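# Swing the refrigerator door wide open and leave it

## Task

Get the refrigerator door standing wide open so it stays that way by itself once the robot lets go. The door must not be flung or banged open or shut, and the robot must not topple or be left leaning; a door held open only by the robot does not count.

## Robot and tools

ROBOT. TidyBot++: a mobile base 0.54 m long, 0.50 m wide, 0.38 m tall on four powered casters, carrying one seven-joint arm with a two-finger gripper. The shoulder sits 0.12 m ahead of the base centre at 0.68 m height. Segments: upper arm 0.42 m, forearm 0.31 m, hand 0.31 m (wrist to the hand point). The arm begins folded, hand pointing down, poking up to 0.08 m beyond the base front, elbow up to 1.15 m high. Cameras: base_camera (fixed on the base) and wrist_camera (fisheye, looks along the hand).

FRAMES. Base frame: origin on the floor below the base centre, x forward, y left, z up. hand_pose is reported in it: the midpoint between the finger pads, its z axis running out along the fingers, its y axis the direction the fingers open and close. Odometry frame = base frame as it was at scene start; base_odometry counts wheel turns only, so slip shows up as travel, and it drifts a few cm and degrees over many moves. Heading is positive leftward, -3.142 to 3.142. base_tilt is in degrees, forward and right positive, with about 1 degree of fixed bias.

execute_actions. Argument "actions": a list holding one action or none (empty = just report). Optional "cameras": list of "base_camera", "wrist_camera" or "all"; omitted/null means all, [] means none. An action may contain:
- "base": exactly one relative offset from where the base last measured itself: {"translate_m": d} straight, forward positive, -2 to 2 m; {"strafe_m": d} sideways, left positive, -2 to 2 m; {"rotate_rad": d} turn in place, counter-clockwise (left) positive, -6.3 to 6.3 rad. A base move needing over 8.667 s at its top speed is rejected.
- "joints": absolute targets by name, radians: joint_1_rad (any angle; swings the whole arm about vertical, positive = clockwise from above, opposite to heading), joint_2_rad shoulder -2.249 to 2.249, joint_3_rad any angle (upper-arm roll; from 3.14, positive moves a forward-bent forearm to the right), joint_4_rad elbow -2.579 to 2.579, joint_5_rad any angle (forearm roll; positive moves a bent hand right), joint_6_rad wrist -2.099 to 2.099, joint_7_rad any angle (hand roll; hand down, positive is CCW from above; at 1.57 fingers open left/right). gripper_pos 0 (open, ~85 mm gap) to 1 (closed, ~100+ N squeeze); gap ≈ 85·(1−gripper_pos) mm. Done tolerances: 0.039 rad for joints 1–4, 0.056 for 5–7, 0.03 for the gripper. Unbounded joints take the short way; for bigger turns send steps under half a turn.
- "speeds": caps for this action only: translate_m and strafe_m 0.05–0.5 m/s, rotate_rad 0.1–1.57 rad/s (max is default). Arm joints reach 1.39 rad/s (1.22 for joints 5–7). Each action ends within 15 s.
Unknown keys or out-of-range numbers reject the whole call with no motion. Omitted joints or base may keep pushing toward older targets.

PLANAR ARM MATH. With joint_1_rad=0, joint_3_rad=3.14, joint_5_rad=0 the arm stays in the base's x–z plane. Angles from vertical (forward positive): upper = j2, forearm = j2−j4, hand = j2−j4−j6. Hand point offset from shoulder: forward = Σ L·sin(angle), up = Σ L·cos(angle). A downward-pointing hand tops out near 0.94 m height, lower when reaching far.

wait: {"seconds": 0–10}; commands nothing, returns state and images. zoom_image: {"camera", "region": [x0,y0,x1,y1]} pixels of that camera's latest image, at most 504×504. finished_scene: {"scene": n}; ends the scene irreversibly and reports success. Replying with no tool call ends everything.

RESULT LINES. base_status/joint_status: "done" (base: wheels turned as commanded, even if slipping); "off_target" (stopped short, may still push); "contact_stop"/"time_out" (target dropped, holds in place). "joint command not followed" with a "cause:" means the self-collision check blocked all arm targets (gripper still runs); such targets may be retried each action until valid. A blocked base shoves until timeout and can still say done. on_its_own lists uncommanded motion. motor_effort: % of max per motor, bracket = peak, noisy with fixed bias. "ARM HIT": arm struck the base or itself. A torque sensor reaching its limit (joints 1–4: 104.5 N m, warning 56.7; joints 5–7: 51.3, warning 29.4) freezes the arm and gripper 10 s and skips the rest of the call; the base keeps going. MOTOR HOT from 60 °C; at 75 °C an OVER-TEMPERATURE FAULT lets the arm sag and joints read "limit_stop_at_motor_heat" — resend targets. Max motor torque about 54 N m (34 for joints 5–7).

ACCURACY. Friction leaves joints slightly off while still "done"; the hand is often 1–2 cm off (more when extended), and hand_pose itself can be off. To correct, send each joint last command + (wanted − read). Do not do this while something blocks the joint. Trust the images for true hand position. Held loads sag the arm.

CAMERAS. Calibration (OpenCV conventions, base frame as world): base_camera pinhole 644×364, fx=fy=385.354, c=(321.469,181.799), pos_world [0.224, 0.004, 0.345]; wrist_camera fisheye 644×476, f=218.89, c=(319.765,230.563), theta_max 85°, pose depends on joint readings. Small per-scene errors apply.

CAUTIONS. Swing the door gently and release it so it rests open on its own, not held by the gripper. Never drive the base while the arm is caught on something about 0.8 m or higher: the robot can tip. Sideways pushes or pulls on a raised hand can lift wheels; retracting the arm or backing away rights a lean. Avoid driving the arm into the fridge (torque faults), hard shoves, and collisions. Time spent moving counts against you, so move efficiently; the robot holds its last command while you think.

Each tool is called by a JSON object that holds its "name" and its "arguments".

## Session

{"name": "execute_actions", "arguments": {"actions": []}}

Scene clock: 0.00 s.
base_odometry: x=+0.000 y=+0.000 heading=+0.000 (m, m, rad; odometry frame)
base_tilt: forward=+0.0 right=+0.0 (deg)
base_status: not commanded
joint_positions: joint_1_rad=+0.017 joint_2_rad=-0.351 joint_3_rad=+3.178 joint_4_rad=-2.548 joint_5_rad=-0.036 joint_6_rad=-0.929 joint_7_rad=+1.613 gripper_pos=+0.000
joint_status: not commanded
motor_effort: joint_1_rad=+0 joint_2_rad=-1 joint_3_rad=+0 joint_4_rad=+15 joint_5_rad=+1 joint_6_rad=+0 joint_7_rad=-1 (%)
hand_pose: x=+0.2350 y=+0.0056 z=+0.5819 quat_wxyz=(-0.020, +1.000, -0.015, +0.009) (m; base frame)
pictures: base_camera, wrist_camera
camera_calibration (this result's frames):
wrist_camera: T_world_to_cam=[[-0.0816648, -0.992418, -0.0918537, 0.0853053], [-0.996577, 0.0801199, 0.0203889, 0.276939], [-0.012875, 0.0932043, -0.995564, 0.716892], [0, 0, 0, 1]] pos_world=[0.292188, -0.0043473, 0.715901]
Images, in order (width x height): base_camera 644x364, wrist_camera 644x476.

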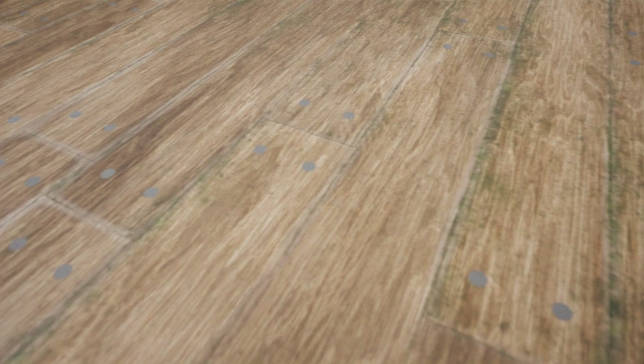

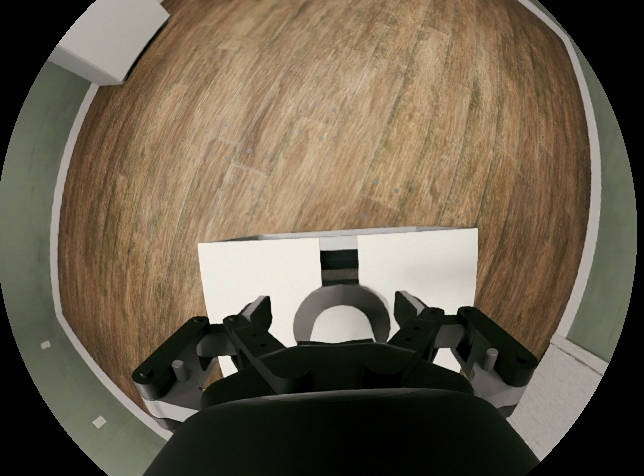

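{"name": "execute_actions", "arguments": {"actions": [{"base":{"rotate_rad":1.12},"joints":{"joint_1_rad":0.2,"joint_2_rad":0.1,"joint_3_rad":3.13,"joint_4_rad":-2.06,"joint_5_rad":0.02,"joint_6_rad":0.45,"joint_7_rad":1.55,"gripper_pos":0.2}}]}}

Scene clock: 11.80 s.
base_odometry: x=+0.000 y=+0.000 heading=+1.120 (m, m, rad; odometry frame)
base_tilt: forward=+0.0 right=+0.0 (deg)
base_status: done
joint_positions: joint_1_rad=+0.190 joint_2_rad=+0.091 joint_3_rad=+3.133 joint_4_rad=-2.073 joint_5_rad=-0.002 joint_6_rad=+0.429 joint_7_rad=+1.571 gripper_pos=+0.200
joint_status: all done
motor_effort: joint_1_rad=+0(3) joint_2_rad=-23(24) joint_3_rad=+0(2) joint_4_rad=+21(22) joint_5_rad=+2(1) joint_6_rad=+8(9) joint_7_rad=+0(1) (%)
hand_pose: x=+0.7152 y=-0.1086 z=+0.8743 quat_wxyz=(+0.058, +0.759, -0.070, +0.644) (m; base frame)
pictures: base_camera, wrist_camera
camera_calibration (this result's frames):
wrist_camera: T_world_to_cam=[[-0.140956, -0.988107, -0.0614549, 0.0543512], [-0.185105, 0.0872839, -0.978835, 1.05271], [0.972557, -0.126597, -0.195207, -0.403604], [0, 0, 0, 1]] pos_world=[0.595051, -0.089275, 0.954987]
Images, in order (width x height): base_camera 644x364, wrist_camera 644x476.

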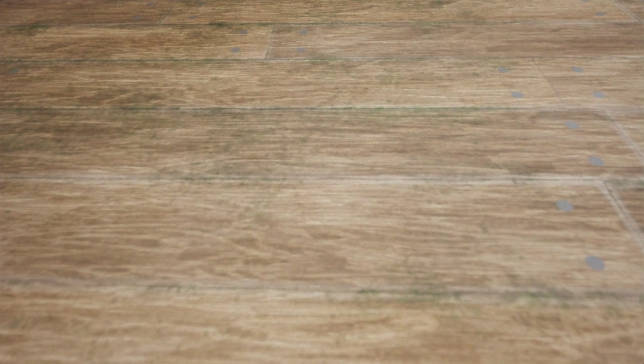

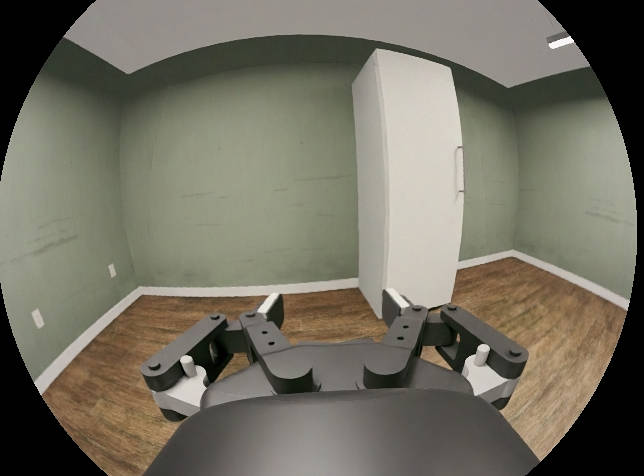

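{"name": "execute_actions", "arguments": {"actions": [{"base":{"strafe_m":-1.59},"joints":{"joint_1_rad":-0.61,"joint_2_rad":0.0,"joint_3_rad":3.15,"joint_4_rad":-1.89,"joint_6_rad":0.32}}], "cameras": ["wrist_camera"]}}

{"name": "execute_actions", "arguments": {"actions": [{"base":{"translate_m":0.88}}]}}

Scene clock: 30.83 s.
base_odometry: x=+1.432 y=-0.692 heading=+1.120 (m, m, rad; odometry frame)
base_tilt: forward=+0.0 right=+0.0 (deg)
base_status: done
joint_positions: joint_1_rad=-0.604 joint_2_rad=+0.007 joint_3_rad=+3.144 joint_4_rad=-1.911 joint_5_rad=-0.002 joint_6_rad=+0.352 joint_7_rad=+1.571 gripper_pos=+0.200
joint_status: all done
motor_effort: joint_1_rad=+0(1) joint_2_rad=-22(24) joint_3_rad=+0(2) joint_4_rad=+22(24) joint_5_rad=+1(1) joint_6_rad=+9(9) joint_7_rad=+0(0) (%)
hand_pose: x=+0.6211 y=+0.3460 z=+0.9971 quat_wxyz=(-0.210, +0.674, +0.208, +0.677) (m; base frame)
pictures: wrist_camera
camera_calibration (this result's frames):
wrist_camera: T_world_to_cam=[[0.605312, -0.794218, -0.0530518, -0.0412074], [-0.0542889, 0.0253014, -0.998205, 1.07543], [0.794134, 0.607106, -0.027802, -0.540549], [0, 0, 0, 1]] pos_world=[0.512596, 0.268233, 1.05628]
Images, in order (width x height): wrist_camera 644x476.

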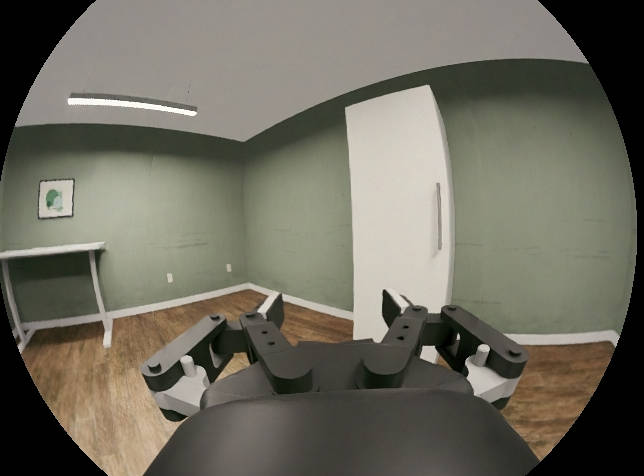

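Scene clock: 33.93 s.
base_odometry: x=+1.815 y=+0.101 heading=+1.120 (m, m, rad; odometry frame)
base_tilt: forward=+0.1 right=+0.0 (deg)
base_status: done
joint_positions: joint_1_rad=-0.605 joint_2_rad=+0.004 joint_3_rad=+3.145 joint_4_rad=-1.909 joint_5_rad=-0.001 joint_6_rad=+0.350 joint_7_rad=+1.571 gripper_pos=+0.200
joint_status: not commanded
motor_effort: joint_1_rad=+1(2) joint_2_rad=-22(25) joint_3_rad=+0(1) joint_4_rad=+24(24) joint_5_rad=+1(0) joint_6_rad=+9(9) joint_7_rad=+0(0) (%)
hand_pose: x=+0.6206 y=+0.3455 z=+1.0000 quat_wxyz=(-0.210, +0.673, +0.208, +0.678) (m; base frame)
pictures: base_camera, wrist_camera
camera_calibration (this result's frames):
wrist_camera: T_world_to_cam=[[0.605403, -0.794164, -0.0528259, -0.0413941], [-0.0509118, 0.0275952, -0.998322, 1.0755], [0.794289, 0.607076, -0.0237261, -0.543933], [0, 0, 0, 1]] pos_world=[0.511856, 0.267656, 1.0586]
Images, in order (width x height): base_camera 644x364, wrist_camera 644x476.

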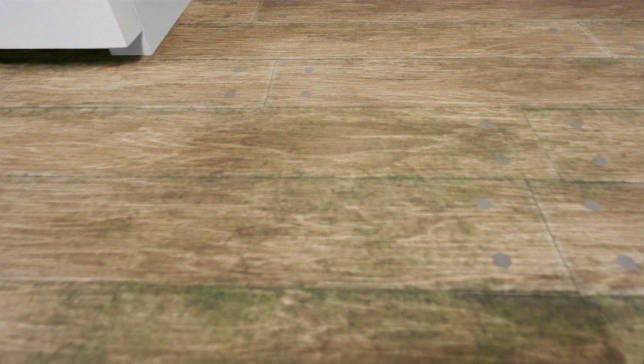

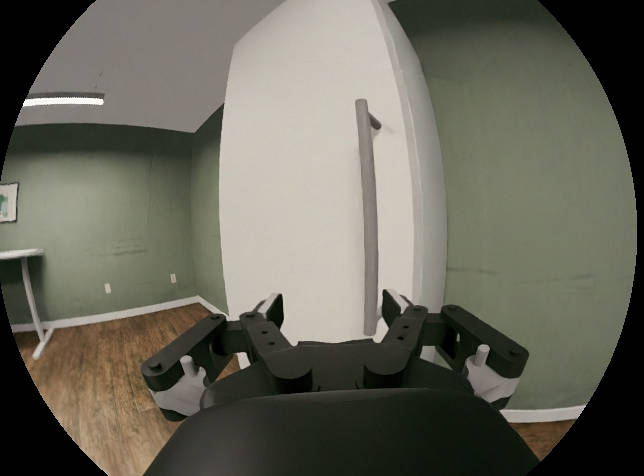

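{"name": "execute_actions", "arguments": {"actions": [{"base":{"strafe_m":0.04}}], "cameras": []}}

{"name": "execute_actions", "arguments": {"actions": [{"base":{"translate_m":0.09},"speeds":{"translate_m":0.15}}], "cameras": ["wrist_camera"]}}

Scene clock: 44.70 s.
base_odometry: x=+1.779 y=+0.118 heading=+1.120 (m, m, rad; odometry frame)
base_tilt: forward=+0.0 right=+0.0 (deg)
base_status: done
joint_positions: joint_1_rad=-0.609 joint_2_rad=+0.004 joint_3_rad=+3.146 joint_4_rad=-1.909 joint_5_rad=-0.001 joint_6_rad=+0.350 joint_7_rad=+1.571 gripper_pos=+0.200
joint_status: not commanded
motor_effort: joint_1_rad=+0(2) joint_2_rad=-22(24) joint_3_rad=+0(1) joint_4_rad=+23(24) joint_5_rad=+1(1) joint_6_rad=+8(9) joint_7_rad=+0(0) (%)
hand_pose: x=+0.6197 y=+0.3472 z=+0.9997 quat_wxyz=(-0.211, +0.672, +0.209, +0.678) (m; base frame)
pictures: none
No camera images: the call's "cameras" was empty. Leave "cameras" out to get every camera's image.

Scene clock: 45.97 s.
base_odometry: x=+1.818 y=+0.199 heading=+1.120 (m, m, rad; odometry frame)
base_tilt: forward=+0.0 right=+0.0 (deg)
base_status: done
joint_positions: joint_1_rad=-0.609 joint_2_rad=+0.002 joint_3_rad=+3.146 joint_4_rad=-1.908 joint_5_rad=-0.001 joint_6_rad=+0.350 joint_7_rad=+1.571 gripper_pos=+0.200
joint_status: not commanded
motor_effort: joint_1_rad=+0(2) joint_2_rad=-22(24) joint_3_rad=+0(1) joint_4_rad=+22(24) joint_5_rad=+1(1) joint_6_rad=+9(9) joint_7_rad=+0(0) (%)
hand_pose: x=+0.6193 y=+0.3468 z=+1.0011 quat_wxyz=(-0.212, +0.672, +0.209, +0.679) (m; base frame)
pictures: wrist_camera
camera_calibration (this result's frames):
wrist_camera: T_world_to_cam=[[0.607837, -0.79231, -0.0527179, -0.041769], [-0.0497076, 0.0282939, -0.998363, 1.07555], [0.792505, 0.609462, -0.0221858, -0.544879], [0, 0, 0, 1]] pos_world=[0.510671, 0.268558, 1.0595]
Images, in order (width x height): wrist_camera 644x476.

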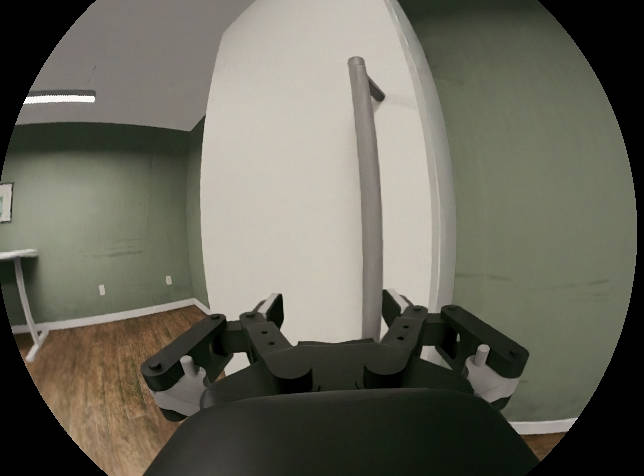

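This matches the scene 1 approach view, so I'll continue the same way.

{"name": "execute_actions", "arguments": {"actions": [{"base":{"translate_m":0.07},"speeds":{"translate_m":0.1},"joints":{"gripper_pos":0.27}}], "cameras": ["wrist_camera"]}}

{"name": "execute_actions", "arguments": {"actions": [{"joints":{"gripper_pos":0.5,"joint_2_rad":0.045,"joint_4_rad":-1.85}}], "cameras": ["wrist_camera"]}}

Scene clock: 55.37 s.
base_odometry: x=+1.849 y=+0.263 heading=+1.120 (m, m, rad; odometry frame)
base_tilt: forward=+0.0 right=+0.0 (deg)
base_status: done
joint_positions: joint_1_rad=-0.609 joint_2_rad=+0.001 joint_3_rad=+3.146 joint_4_rad=-1.908 joint_5_rad=-0.001 joint_6_rad=+0.350 joint_7_rad=+1.571 gripper_pos=+0.270
joint_status: all done
motor_effort: joint_1_rad=+1(2) joint_2_rad=-21(25) joint_3_rad=+0(2) joint_4_rad=+23(24) joint_5_rad=+1(1) joint_6_rad=+8(9) joint_7_rad=+0(0) (%)
hand_pose: x=+0.6191 y=+0.3465 z=+1.0019 quat_wxyz=(-0.212, +0.671, +0.209, +0.679) (m; base frame)
pictures: wrist_camera
camera_calibration (this result's frames):
wrist_camera: T_world_to_cam=[[0.607686, -0.79243, -0.0526616, -0.0417898], [-0.048699, 0.0290035, -0.998392, 1.07549], [0.792683, 0.609273, -0.0209656, -0.545779], [0, 0, 0, 1]] pos_world=[0.5104, 0.26822, 1.06012]
Images, in order (width x height): wrist_camera 644x476.

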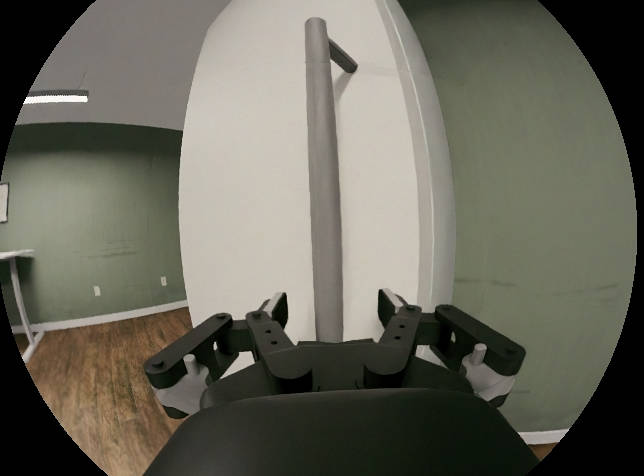

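Scene clock: 56.13 s.
base_odometry: x=+1.849 y=+0.263 heading=+1.120 (m, m, rad; odometry frame)
base_tilt: forward=+0.0 right=+0.0 (deg)
base_status: not commanded
joint_positions: joint_1_rad=-0.609 joint_2_rad=+0.038 joint_3_rad=+3.146 joint_4_rad=-1.866 joint_5_rad=-0.001 joint_6_rad=+0.350 joint_7_rad=+1.571 gripper_pos=+0.500
joint_status: all done
motor_effort: joint_1_rad=+0(0) joint_2_rad=-24(24) joint_3_rad=+0(0) joint_4_rad=+23(24) joint_5_rad=+1(1) joint_6_rad=+9(9) joint_7_rad=+0(0) (%)
hand_pose: x=+0.6322 y=+0.3555 z=+1.0047 quat_wxyz=(-0.212, +0.670, +0.208, +0.681) (m; base frame)
pictures: wrist_camera
camera_calibration (this result's frames):
wrist_camera: T_world_to_cam=[[0.607915, -0.792283, -0.0522271, -0.0430155], [-0.0443936, 0.0317585, -0.998509, 1.07508], [0.79276, 0.609327, -0.0158658, -0.566809], [0, 0, 0, 1]] pos_world=[0.52322, 0.277149, 1.06224]
Images, in order (width x height): wrist_camera 644x476.

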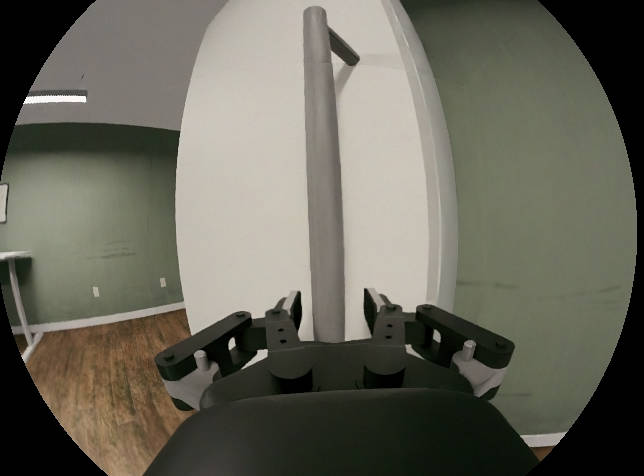

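{"name": "execute_actions", "arguments": {"actions": [{"joints":{"gripper_pos":1}}], "cameras": []}}

{"name": "execute_actions", "arguments": {"actions": [{"base":{"translate_m":-0.1},"speeds":{"translate_m":0.06},"joints":{"joint_1_rad":-0.68,"joint_2_rad":0.06,"joint_4_rad":-1.835}}], "cameras": ["wrist_camera"]}}

Scene clock: 66.00 s.
base_odometry: x=+1.849 y=+0.262 heading=+1.120 (m, m, rad; odometry frame)
base_tilt: forward=+0.0 right=+0.0 (deg)
base_status: not commanded
joint_positions: joint_1_rad=-0.611 joint_2_rad=+0.037 joint_3_rad=+3.145 joint_4_rad=-1.866 joint_5_rad=+0.001 joint_6_rad=+0.349 joint_7_rad=+1.570 gripper_pos=+0.815
joint_status: gripper_pos off_target (ended at +0.815, target +1.000)
motor_effort: joint_1_rad=+2(5) joint_2_rad=-22(23) joint_3_rad=+1(4) joint_4_rad=+24(26) joint_5_rad=+1(0) joint_6_rad=+9(9) joint_7_rad=+0(0) (%)
hand_pose: x=+0.6305 y=+0.3577 z=+1.0047 quat_wxyz=(-0.213, +0.669, +0.210, +0.680) (m; base frame)
pictures: none
No camera images: the call's "cameras" was empty. Leave "cameras" out to get every camera's image.

Scene clock: 68.13 s.
base_odometry: x=+1.805 y=+0.172 heading=+1.120 (m, m, rad; odometry frame)
base_tilt: forward=+0.0 right=+0.0 (deg)
base_status: done
joint_positions: joint_1_rad=-0.670 joint_2_rad=+0.061 joint_3_rad=+3.159 joint_4_rad=-1.837 joint_5_rad=+0.001 joint_6_rad=+0.341 joint_7_rad=+1.567 gripper_pos=+0.816
joint_status: all done
motor_effort: joint_1_rad=+0(12) joint_2_rad=-26(39) joint_3_rad=+0(10) joint_4_rad=+19(27) joint_5_rad=+1(5) joint_6_rad=+7(11) joint_7_rad=+0(1) (%)
hand_pose: x=+0.6221 y=+0.3871 z=+1.0049 quat_wxyz=(-0.229, +0.665, +0.225, +0.674) (m; base frame)
pictures: wrist_camera
camera_calibration (this result's frames):
wrist_camera: T_world_to_cam=[[0.646455, -0.761049, -0.0538528, -0.0463463], [-0.0492869, 0.0287804, -0.99837, 1.07785], [0.761359, 0.648055, -0.0189045, -0.570493], [0, 0, 0, 1]] pos_world=[0.517435, 0.303418, 1.06282]
Images, in order (width x height): wrist_camera 644x476.

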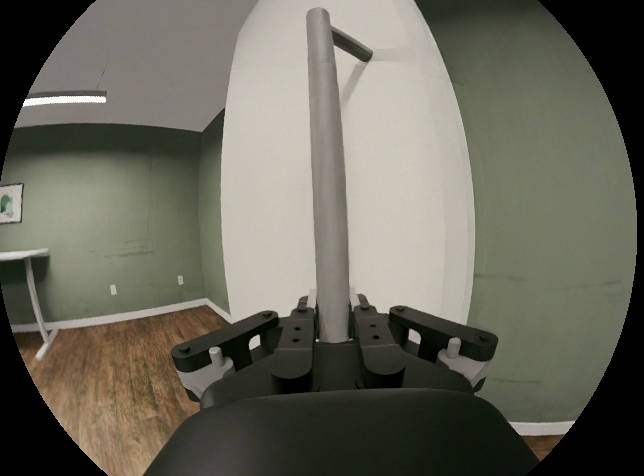

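{"name": "execute_actions", "arguments": {"actions": [{"base":{"translate_m":-0.17},"speeds":{"translate_m":0.2},"joints":{"joint_1_rad":-0.69,"joint_2_rad":0.27,"joint_4_rad":-1.58,"joint_6_rad":0.29}}], "cameras": ["wrist_camera"]}}

{"name": "execute_actions", "arguments": {"actions": [{"base":{"strafe_m":0.24},"speeds":{"strafe_m":0.3},"joints":{"joint_1_rad":-0.54,"joint_2_rad":-0.11,"joint_4_rad":-2.0,"joint_6_rad":0.34}}], "cameras": ["wrist_camera"]}}

Scene clock: 78.53 s.
base_odometry: x=+1.731 y=+0.019 heading=+1.121 (m, m, rad; odometry frame)
base_tilt: forward=+0.0 right=+0.0 (deg)
base_status: done
joint_positions: joint_1_rad=-0.670 joint_2_rad=+0.258 joint_3_rad=+3.164 joint_4_rad=-1.599 joint_5_rad=+0.001 joint_6_rad=+0.306 joint_7_rad=+1.566 gripper_pos=+0.816
joint_status: all done
motor_effort: joint_1_rad=-3(10) joint_2_rad=-31(32) joint_3_rad=-2(8) joint_4_rad=+26(29) joint_5_rad=+2(4) joint_6_rad=+9(11) joint_7_rad=+0(1) (%)
hand_pose: x=+0.6916 y=+0.4374 z=+1.0057 quat_wxyz=(-0.227, +0.664, +0.223, +0.677) (m; base frame)
pictures: wrist_camera
camera_calibration (this result's frames):
wrist_camera: T_world_to_cam=[[0.642782, -0.764393, -0.0503391, -0.0524762], [-0.0424485, 0.0300706, -0.998646, 1.07567], [0.764872, 0.644049, -0.0131185, -0.662426], [0, 0, 0, 1]] pos_world=[0.586063, 0.354176, 1.06288]
Images, in order (width x height): wrist_camera 644x476.

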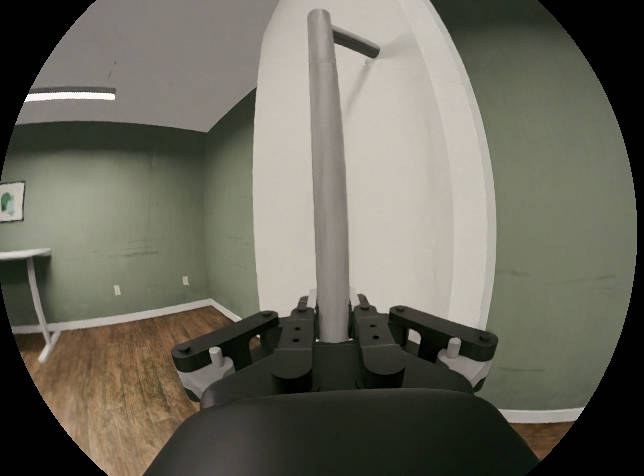

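Scene clock: 80.30 s.
base_odometry: x=+1.515 y=+0.124 heading=+1.121 (m, m, rad; odometry frame)
base_tilt: forward=+0.0 right=+0.0 (deg)
base_status: done
joint_positions: joint_1_rad=-0.528 joint_2_rad=-0.134 joint_3_rad=+3.168 joint_4_rad=-2.012 joint_5_rad=+0.001 joint_6_rad=+0.306 joint_7_rad=+1.566 gripper_pos=+0.816
joint_status: all done
motor_effort: joint_1_rad=-4(7) joint_2_rad=-12(31) joint_3_rad=-3(5) joint_4_rad=+25(31) joint_5_rad=+2(2) joint_6_rad=+8(12) joint_7_rad=+0(0) (%)
hand_pose: x=+0.6055 y=+0.2673 z=+1.0034 quat_wxyz=(-0.178, +0.686, +0.173, +0.684) (m; base frame)
pictures: wrist_camera
camera_calibration (this result's frames):
wrist_camera: T_world_to_cam=[[0.523667, -0.849754, -0.0607568, -0.0218485], [-0.0602204, 0.0342163, -0.997598, 1.08338], [0.849792, 0.526069, -0.0332546, -0.486819], [0, 0, 0, 1]] pos_world=[0.490377, 0.200465, 1.06326]
Images, in order (width x height): wrist_camera 644x476.

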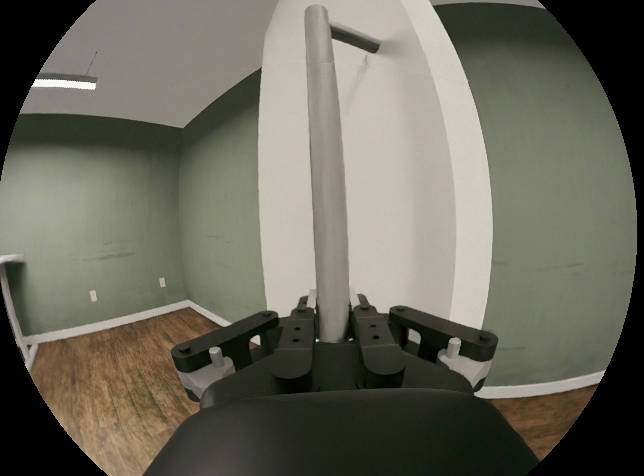

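{"name": "execute_actions", "arguments": {"actions": [{"base":{"translate_m":-0.24},"speeds":{"translate_m":0.28},"joints":{"joint_1_rad":-0.46,"joint_2_rad":0.33,"joint_4_rad":-1.50,"joint_6_rad":0.27}}], "cameras": ["wrist_camera"]}}

{"name": "execute_actions", "arguments": {"actions": [{"base":{"strafe_m":0.32},"speeds":{"strafe_m":0.3},"joints":{"joint_1_rad":-0.24,"joint_2_rad":0.0,"joint_4_rad":-1.89,"joint_6_rad":0.35}}], "cameras": ["wrist_camera"]}}

Scene clock: 94.77 s.
base_odometry: x=+1.410 y=-0.093 heading=+1.121 (m, m, rad; odometry frame)
base_tilt: forward=+0.0 right=+0.0 (deg)
base_status: done
joint_positions: joint_1_rad=-0.458 joint_2_rad=+0.317 joint_3_rad=+3.165 joint_4_rad=-1.524 joint_5_rad=+0.001 joint_6_rad=+0.298 joint_7_rad=+1.566 gripper_pos=+0.816
joint_status: all done
motor_effort: joint_1_rad=-2(3) joint_2_rad=-33(36) joint_3_rad=-2(4) joint_4_rad=+25(27) joint_5_rad=+2(3) joint_6_rad=+9(11) joint_7_rad=+0(0) (%)
hand_pose: x=+0.7934 y=+0.3178 z=+1.0061 quat_wxyz=(-0.154, +0.681, +0.152, +0.700) (m; base frame)
pictures: wrist_camera
camera_calibration (this result's frames):
wrist_camera: T_world_to_cam=[[0.467561, -0.882638, -0.0483363, -0.0347276], [-0.0270919, 0.0403474, -0.998818, 1.06873], [0.883546, 0.468318, -0.00504748, -0.709735], [0, 0, 0, 1]] pos_world=[0.672274, 0.258609, 1.0622]
Images, in order (width x height): wrist_camera 644x476.

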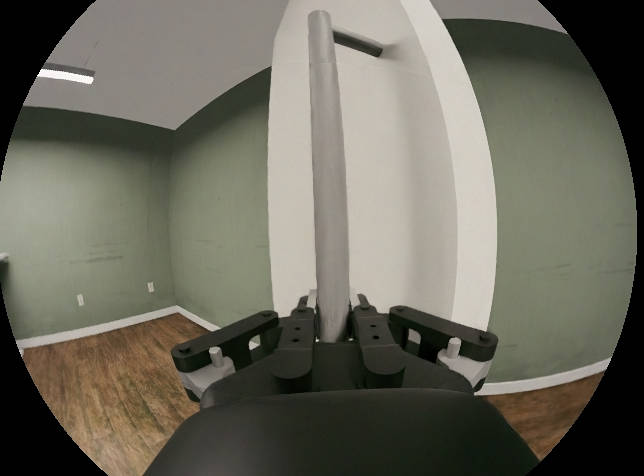

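Scene clock: 96.80 s.
base_odometry: x=+1.122 y=+0.046 heading=+1.121 (m, m, rad; odometry frame)
base_tilt: forward=+0.0 right=+0.0 (deg)
base_status: done
joint_positions: joint_1_rad=-0.230 joint_2_rad=-0.019 joint_3_rad=+3.158 joint_4_rad=-1.909 joint_5_rad=+0.001 joint_6_rad=+0.320 joint_7_rad=+1.566 gripper_pos=+0.816
joint_status: all done
motor_effort: joint_1_rad=-3(5) joint_2_rad=-17(38) joint_3_rad=-3(5) joint_4_rad=+28(31) joint_5_rad=+2(3) joint_6_rad=+10(12) joint_7_rad=+0(0) (%)
hand_pose: x=+0.7070 y=+0.1288 z=+1.0040 quat_wxyz=(-0.077, +0.703, +0.074, +0.703) (m; base frame)
pictures: wrist_camera
camera_calibration (this result's frames):
wrist_camera: T_world_to_cam=[[0.260547, -0.96378, -0.0569457, 0.00425874], [-0.0456163, 0.0466281, -0.99787, 1.08321], [0.964383, 0.262589, -0.0318153, -0.548631], [0, 0, 0, 1]] pos_world=[0.577393, 0.0976611, 1.06369]
Images, in order (width x height): wrist_camera 644x476.

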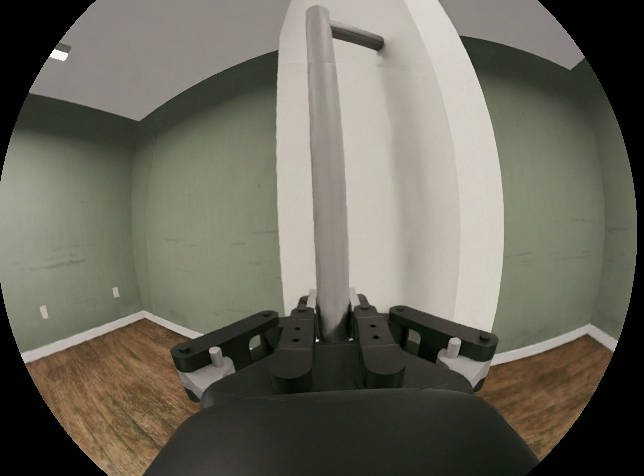

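{"name": "execute_actions", "arguments": {"actions": [{"base":{"strafe_m":0.35},"speeds":{"strafe_m":0.3},"joints":{"joint_1_rad":0.07,"joint_2_rad":-0.16,"joint_4_rad":-2.04,"joint_6_rad":0.33}}]}}

{"name": "execute_actions", "arguments": {"actions": [{"base":{"strafe_m":0.3},"speeds":{"strafe_m":0.22},"joints":{"joint_1_rad":0.36,"joint_2_rad":-0.07,"joint_4_rad":-1.96}}]}}

Scene clock: 105.87 s.
base_odometry: x=+0.807 y=+0.198 heading=+1.121 (m, m, rad; odometry frame)
base_tilt: forward=+0.0 right=+0.0 (deg)
base_status: done
joint_positions: joint_1_rad=+0.079 joint_2_rad=-0.171 joint_3_rad=+3.159 joint_4_rad=-2.052 joint_5_rad=+0.001 joint_6_rad=+0.320 joint_7_rad=+1.566 gripper_pos=+0.816
joint_status: all done
motor_effort: joint_1_rad=-1(6) joint_2_rad=-13(24) joint_3_rad=-2(4) joint_4_rad=+27(31) joint_5_rad=+2(2) joint_6_rad=+10(12) joint_7_rad=+0(1) (%)
hand_pose: x=+0.6557 y=-0.0516 z=+1.0034 quat_wxyz=(+0.032, +0.703, -0.036, +0.710) (m; base frame)
pictures: base_camera, wrist_camera
camera_calibration (this result's frames):
wrist_camera: T_world_to_cam=[[-0.0455799, -0.997218, -0.0589738, 0.0446924], [-0.0200886, 0.0599383, -0.998, 1.07279], [0.998759, -0.044304, -0.0227647, -0.499294], [0, 0, 0, 1]] pos_world=[0.522262, -0.0418537, 1.06191]
Images, in order (width x height): base_camera 644x364, wrist_camera 644x476.

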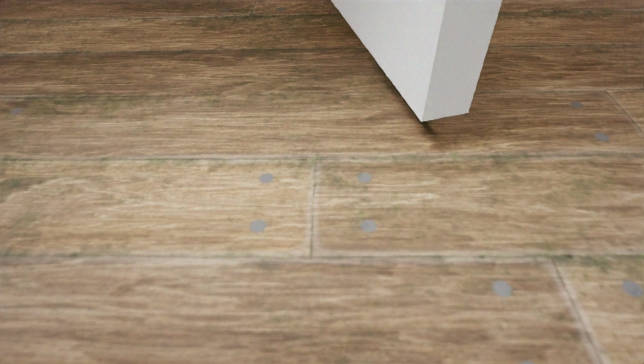

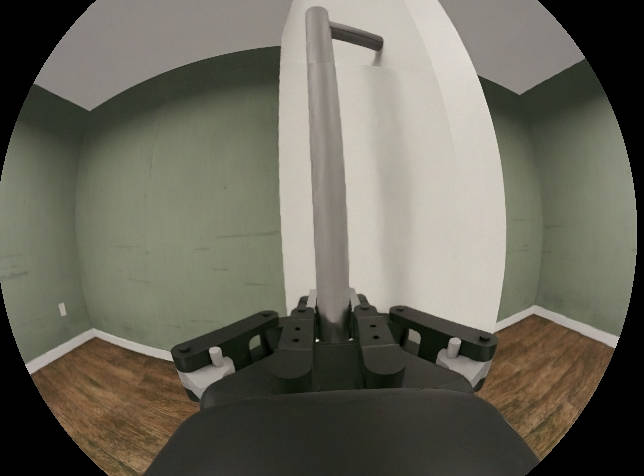

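Scene clock: 108.03 s.
base_odometry: x=+0.536 y=+0.329 heading=+1.121 (m, m, rad; odometry frame)
base_tilt: forward=+0.0 right=+0.0 (deg)
base_status: done
joint_positions: joint_1_rad=+0.359 joint_2_rad=-0.078 joint_3_rad=+3.150 joint_4_rad=-1.967 joint_5_rad=+0.001 joint_6_rad=+0.320 joint_7_rad=+1.566 gripper_pos=+0.817
joint_status: all done
motor_effort: joint_1_rad=+1(5) joint_2_rad=-18(21) joint_3_rad=+0(4) joint_4_rad=+21(27) joint_5_rad=+1(2) joint_6_rad=+7(10) joint_7_rad=+0(0) (%)
hand_pose: x=+0.6581 y=-0.2063 z=+1.0036 quat_wxyz=(+0.128, +0.694, -0.131, +0.696) (m; base frame)
pictures: base_camera, wrist_camera
camera_calibration (this result's frames):
wrist_camera: T_world_to_cam=[[-0.311127, -0.948659, -0.0569686, 0.0733629], [-0.0112353, 0.0636111, -0.997912, 1.07715], [0.950302, -0.309837, -0.0304496, -0.523721], [0, 0, 0, 1]] pos_world=[0.53262, -0.16119, 1.06313]
Images, in order (width x height): base_camera 644x364, wrist_camera 644x476.

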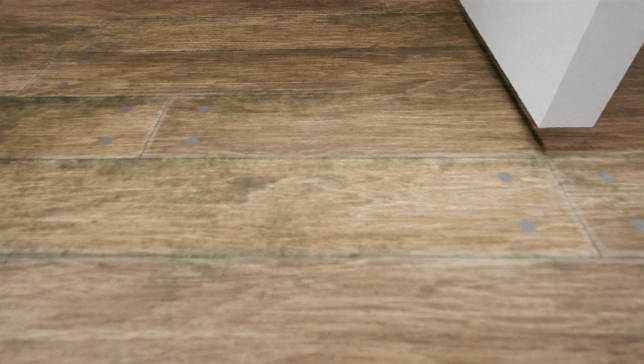

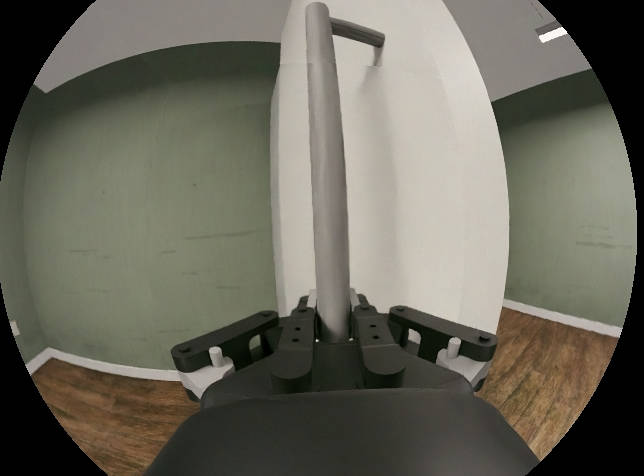

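{"name": "execute_actions", "arguments": {"actions": [{"base":{"strafe_m":0.04},"speeds":{"strafe_m":0.05}}], "cameras": []}}

{"name": "execute_actions", "arguments": {"actions": [{"joints":{"gripper_pos":0.55,"joint_1_rad":0.39}}]}}

{"name": "wait", "arguments": {"seconds": 4}}

Scene clock: 116.03 s.
base_odometry: x=+0.500 y=+0.346 heading=+1.121 (m, m, rad; odometry frame)
base_tilt: forward=+0.0 right=+0.0 (deg)
base_status: done
joint_positions: joint_1_rad=+0.390 joint_2_rad=-0.046 joint_3_rad=+3.179 joint_4_rad=-1.936 joint_5_rad=+0.001 joint_6_rad=+0.321 joint_7_rad=+1.566 gripper_pos=+0.817
joint_status: not commanded
motor_effort: joint_1_rad=-5(8) joint_2_rad=-25(28) joint_3_rad=-5(8) joint_4_rad=+18(20) joint_5_rad=+2(3) joint_6_rad=+7(7) joint_7_rad=+0(0) (%)
hand_pose: x=+0.6573 y=-0.2441 z=+1.0040 quat_wxyz=(+0.148, +0.690, -0.152, +0.692) (m; base frame)
pictures: none
No camera images: the call's "cameras" was empty. Leave "cameras" out to get every camera's image.

Scene clock: 116.83 s.
base_odometry: x=+0.500 y=+0.346 heading=+1.121 (m, m, rad; odometry frame)
base_tilt: forward=+0.0 right=+0.0 (deg)
base_status: not commanded
joint_positions: joint_1_rad=+0.393 joint_2_rad=-0.064 joint_3_rad=+3.159 joint_4_rad=-1.950 joint_5_rad=+0.001 joint_6_rad=+0.321 joint_7_rad=+1.566 gripper_pos=+0.550
joint_status: all done
motor_effort: joint_1_rad=+0(5) joint_2_rad=-20(25) joint_3_rad=-1(5) joint_4_rad=+23(25) joint_5_rad=+1(2) joint_6_rad=+8(9) joint_7_rad=+0(0) (%)
hand_pose: x=+0.6545 y=-0.2313 z=+1.0060 quat_wxyz=(+0.142, +0.690, -0.145, +0.695) (m; base frame)
pictures: base_camera, wrist_camera
camera_calibration (this result's frames):
wrist_camera: T_world_to_cam=[[-0.350471, -0.934825, -0.0572122, 0.0778472], [-0.00483113, 0.0628904, -0.998009, 1.0768], [0.936561, -0.349496, -0.0265575, -0.532046], [0, 0, 0, 1]] pos_world=[0.530779, -0.180895, 1.06498]
Images, in order (width x height): base_camera 644x364, wrist_camera 644x476.

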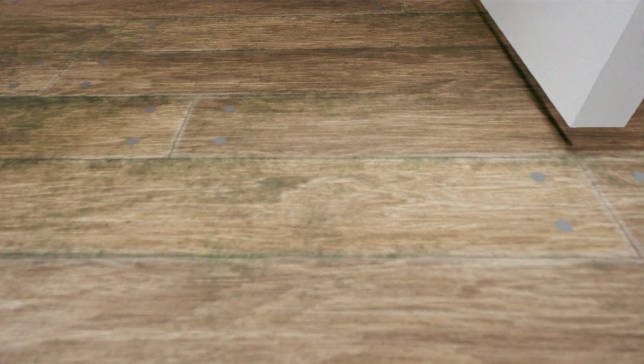

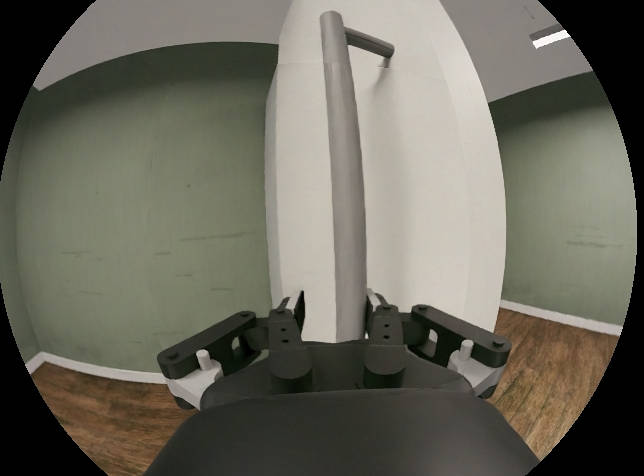

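Scene clock: 120.83 s.
base_odometry: x=+0.500 y=+0.346 heading=+1.121 (m, m, rad; odometry frame)
base_tilt: forward=+0.0 right=+0.0 (deg)
base_status: not commanded
joint_positions: joint_1_rad=+0.393 joint_2_rad=-0.064 joint_3_rad=+3.159 joint_4_rad=-1.950 joint_5_rad=+0.001 joint_6_rad=+0.321 joint_7_rad=+1.566 gripper_pos=+0.550
joint_status: all done
motor_effort: joint_1_rad=+0(5) joint_2_rad=-19(25) joint_3_rad=+0(5) joint_4_rad=+23(25) joint_5_rad=+1(2) joint_6_rad=+9(9) joint_7_rad=+0(0) (%)
hand_pose: x=+0.6545 y=-0.2313 z=+1.0060 quat_wxyz=(+0.142, +0.690, -0.145, +0.695) (m; base frame)
wait: 4.00 s; at rest by 0.27 s
pictures: base_camera, wrist_camera
camera_calibration (this result's frames):
wrist_camera: T_world_to_cam=[[-0.35047, -0.934825, -0.0572122, 0.0778471], [-0.00483119, 0.0628904, -0.998009, 1.0768], [0.936561, -0.349496, -0.0265575, -0.532046], [0, 0, 0, 1]] pos_world=[0.530779, -0.180895, 1.06498]
Images, in order (width x height): base_camera 644x364, wrist_camera 644x476.

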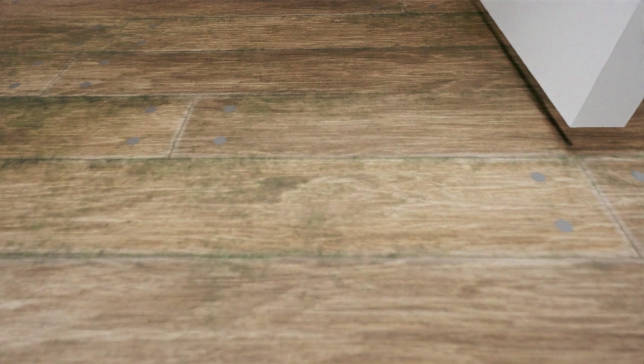

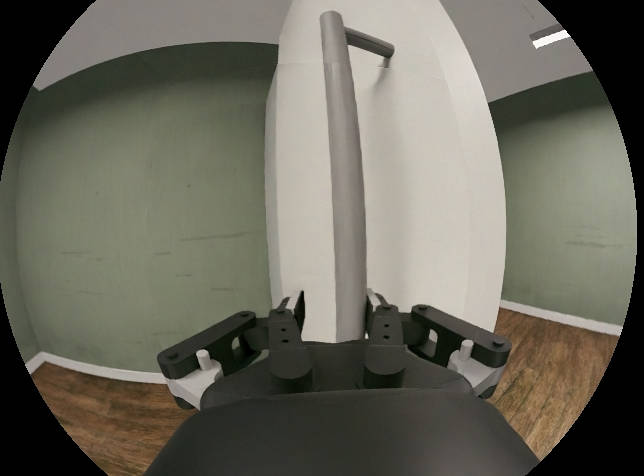

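The door is at its stop. Retracting the hand.

{"name": "execute_actions", "arguments": {"actions": [{"joints":{"gripper_pos":0.35,"joint_2_rad":-0.4,"joint_4_rad":-2.27}}], "cameras": []}}

{"name": "wait", "arguments": {"seconds": 4}}

Scene clock: 136.20 s.
base_odometry: x=+0.500 y=+0.346 heading=+1.121 (m, m, rad; odometry frame)
base_tilt: forward=+0.0 right=+0.0 (deg)
base_status: not commanded
joint_positions: joint_1_rad=+0.393 joint_2_rad=-0.398 joint_3_rad=+3.159 joint_4_rad=-2.250 joint_5_rad=+0.001 joint_6_rad=+0.321 joint_7_rad=+1.566 gripper_pos=+0.350
joint_status: all done
motor_effort: joint_1_rad=+1(0) joint_2_rad=-6(20) joint_3_rad=+0(0) joint_4_rad=+24(23) joint_5_rad=+1(1) joint_6_rad=+8(9) joint_7_rad=+0(0) (%)
hand_pose: x=+0.5319 y=-0.1793 z=+0.9946 quat_wxyz=(+0.142, +0.678, -0.144, +0.707) (m; base frame)
pictures: none
No camera images: the call's "cameras" was empty. Leave "cameras" out to get every camera's image.

Scene clock: 140.20 s.
base_odometry: x=+0.500 y=+0.346 heading=+1.121 (m, m, rad; odometry frame)
base_tilt: forward=+0.0 right=+0.0 (deg)
base_status: not commanded
joint_positions: joint_1_rad=+0.393 joint_2_rad=-0.398 joint_3_rad=+3.159 joint_4_rad=-2.250 joint_5_rad=+0.001 joint_6_rad=+0.321 joint_7_rad=+1.566 gripper_pos=+0.350
joint_status: all done
motor_effort: joint_1_rad=+0(0) joint_2_rad=-7(20) joint_3_rad=+0(0) joint_4_rad=+24(23) joint_5_rad=+1(1) joint_6_rad=+9(9) joint_7_rad=+0(0) (%)
hand_pose: x=+0.5319 y=-0.1793 z=+0.9946 quat_wxyz=(+0.142, +0.678, -0.144, +0.707) (m; base frame)
wait: 4.00 s; at rest by 0.27 s
pictures: base_camera, wrist_camera
camera_calibration (this result's frames):
wrist_camera: T_world_to_cam=[[-0.347433, -0.935723, -0.0609388, 0.0847764], [0.0280559, 0.0545849, -0.998115, 1.04271], [0.937285, -0.348488, 0.00728791, -0.433252], [0, 0, 0, 1]] pos_world=[0.406281, -0.128572, 1.04906]
Images, in order (width x height): base_camera 644x364, wrist_camera 644x476.

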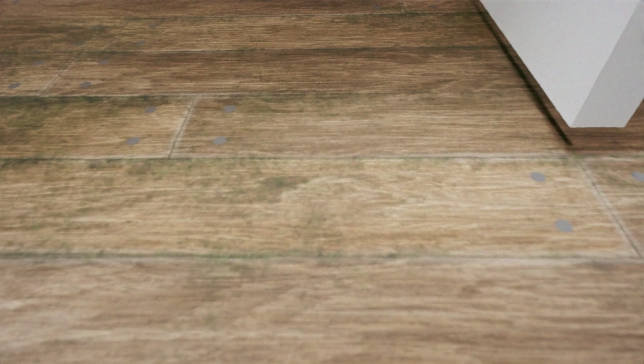

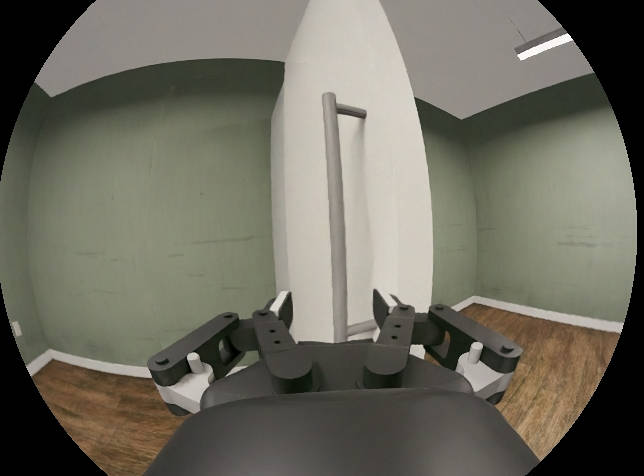

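{"name": "finished_scene", "arguments": {"scene": 2}}

The scene is finished: the task was done.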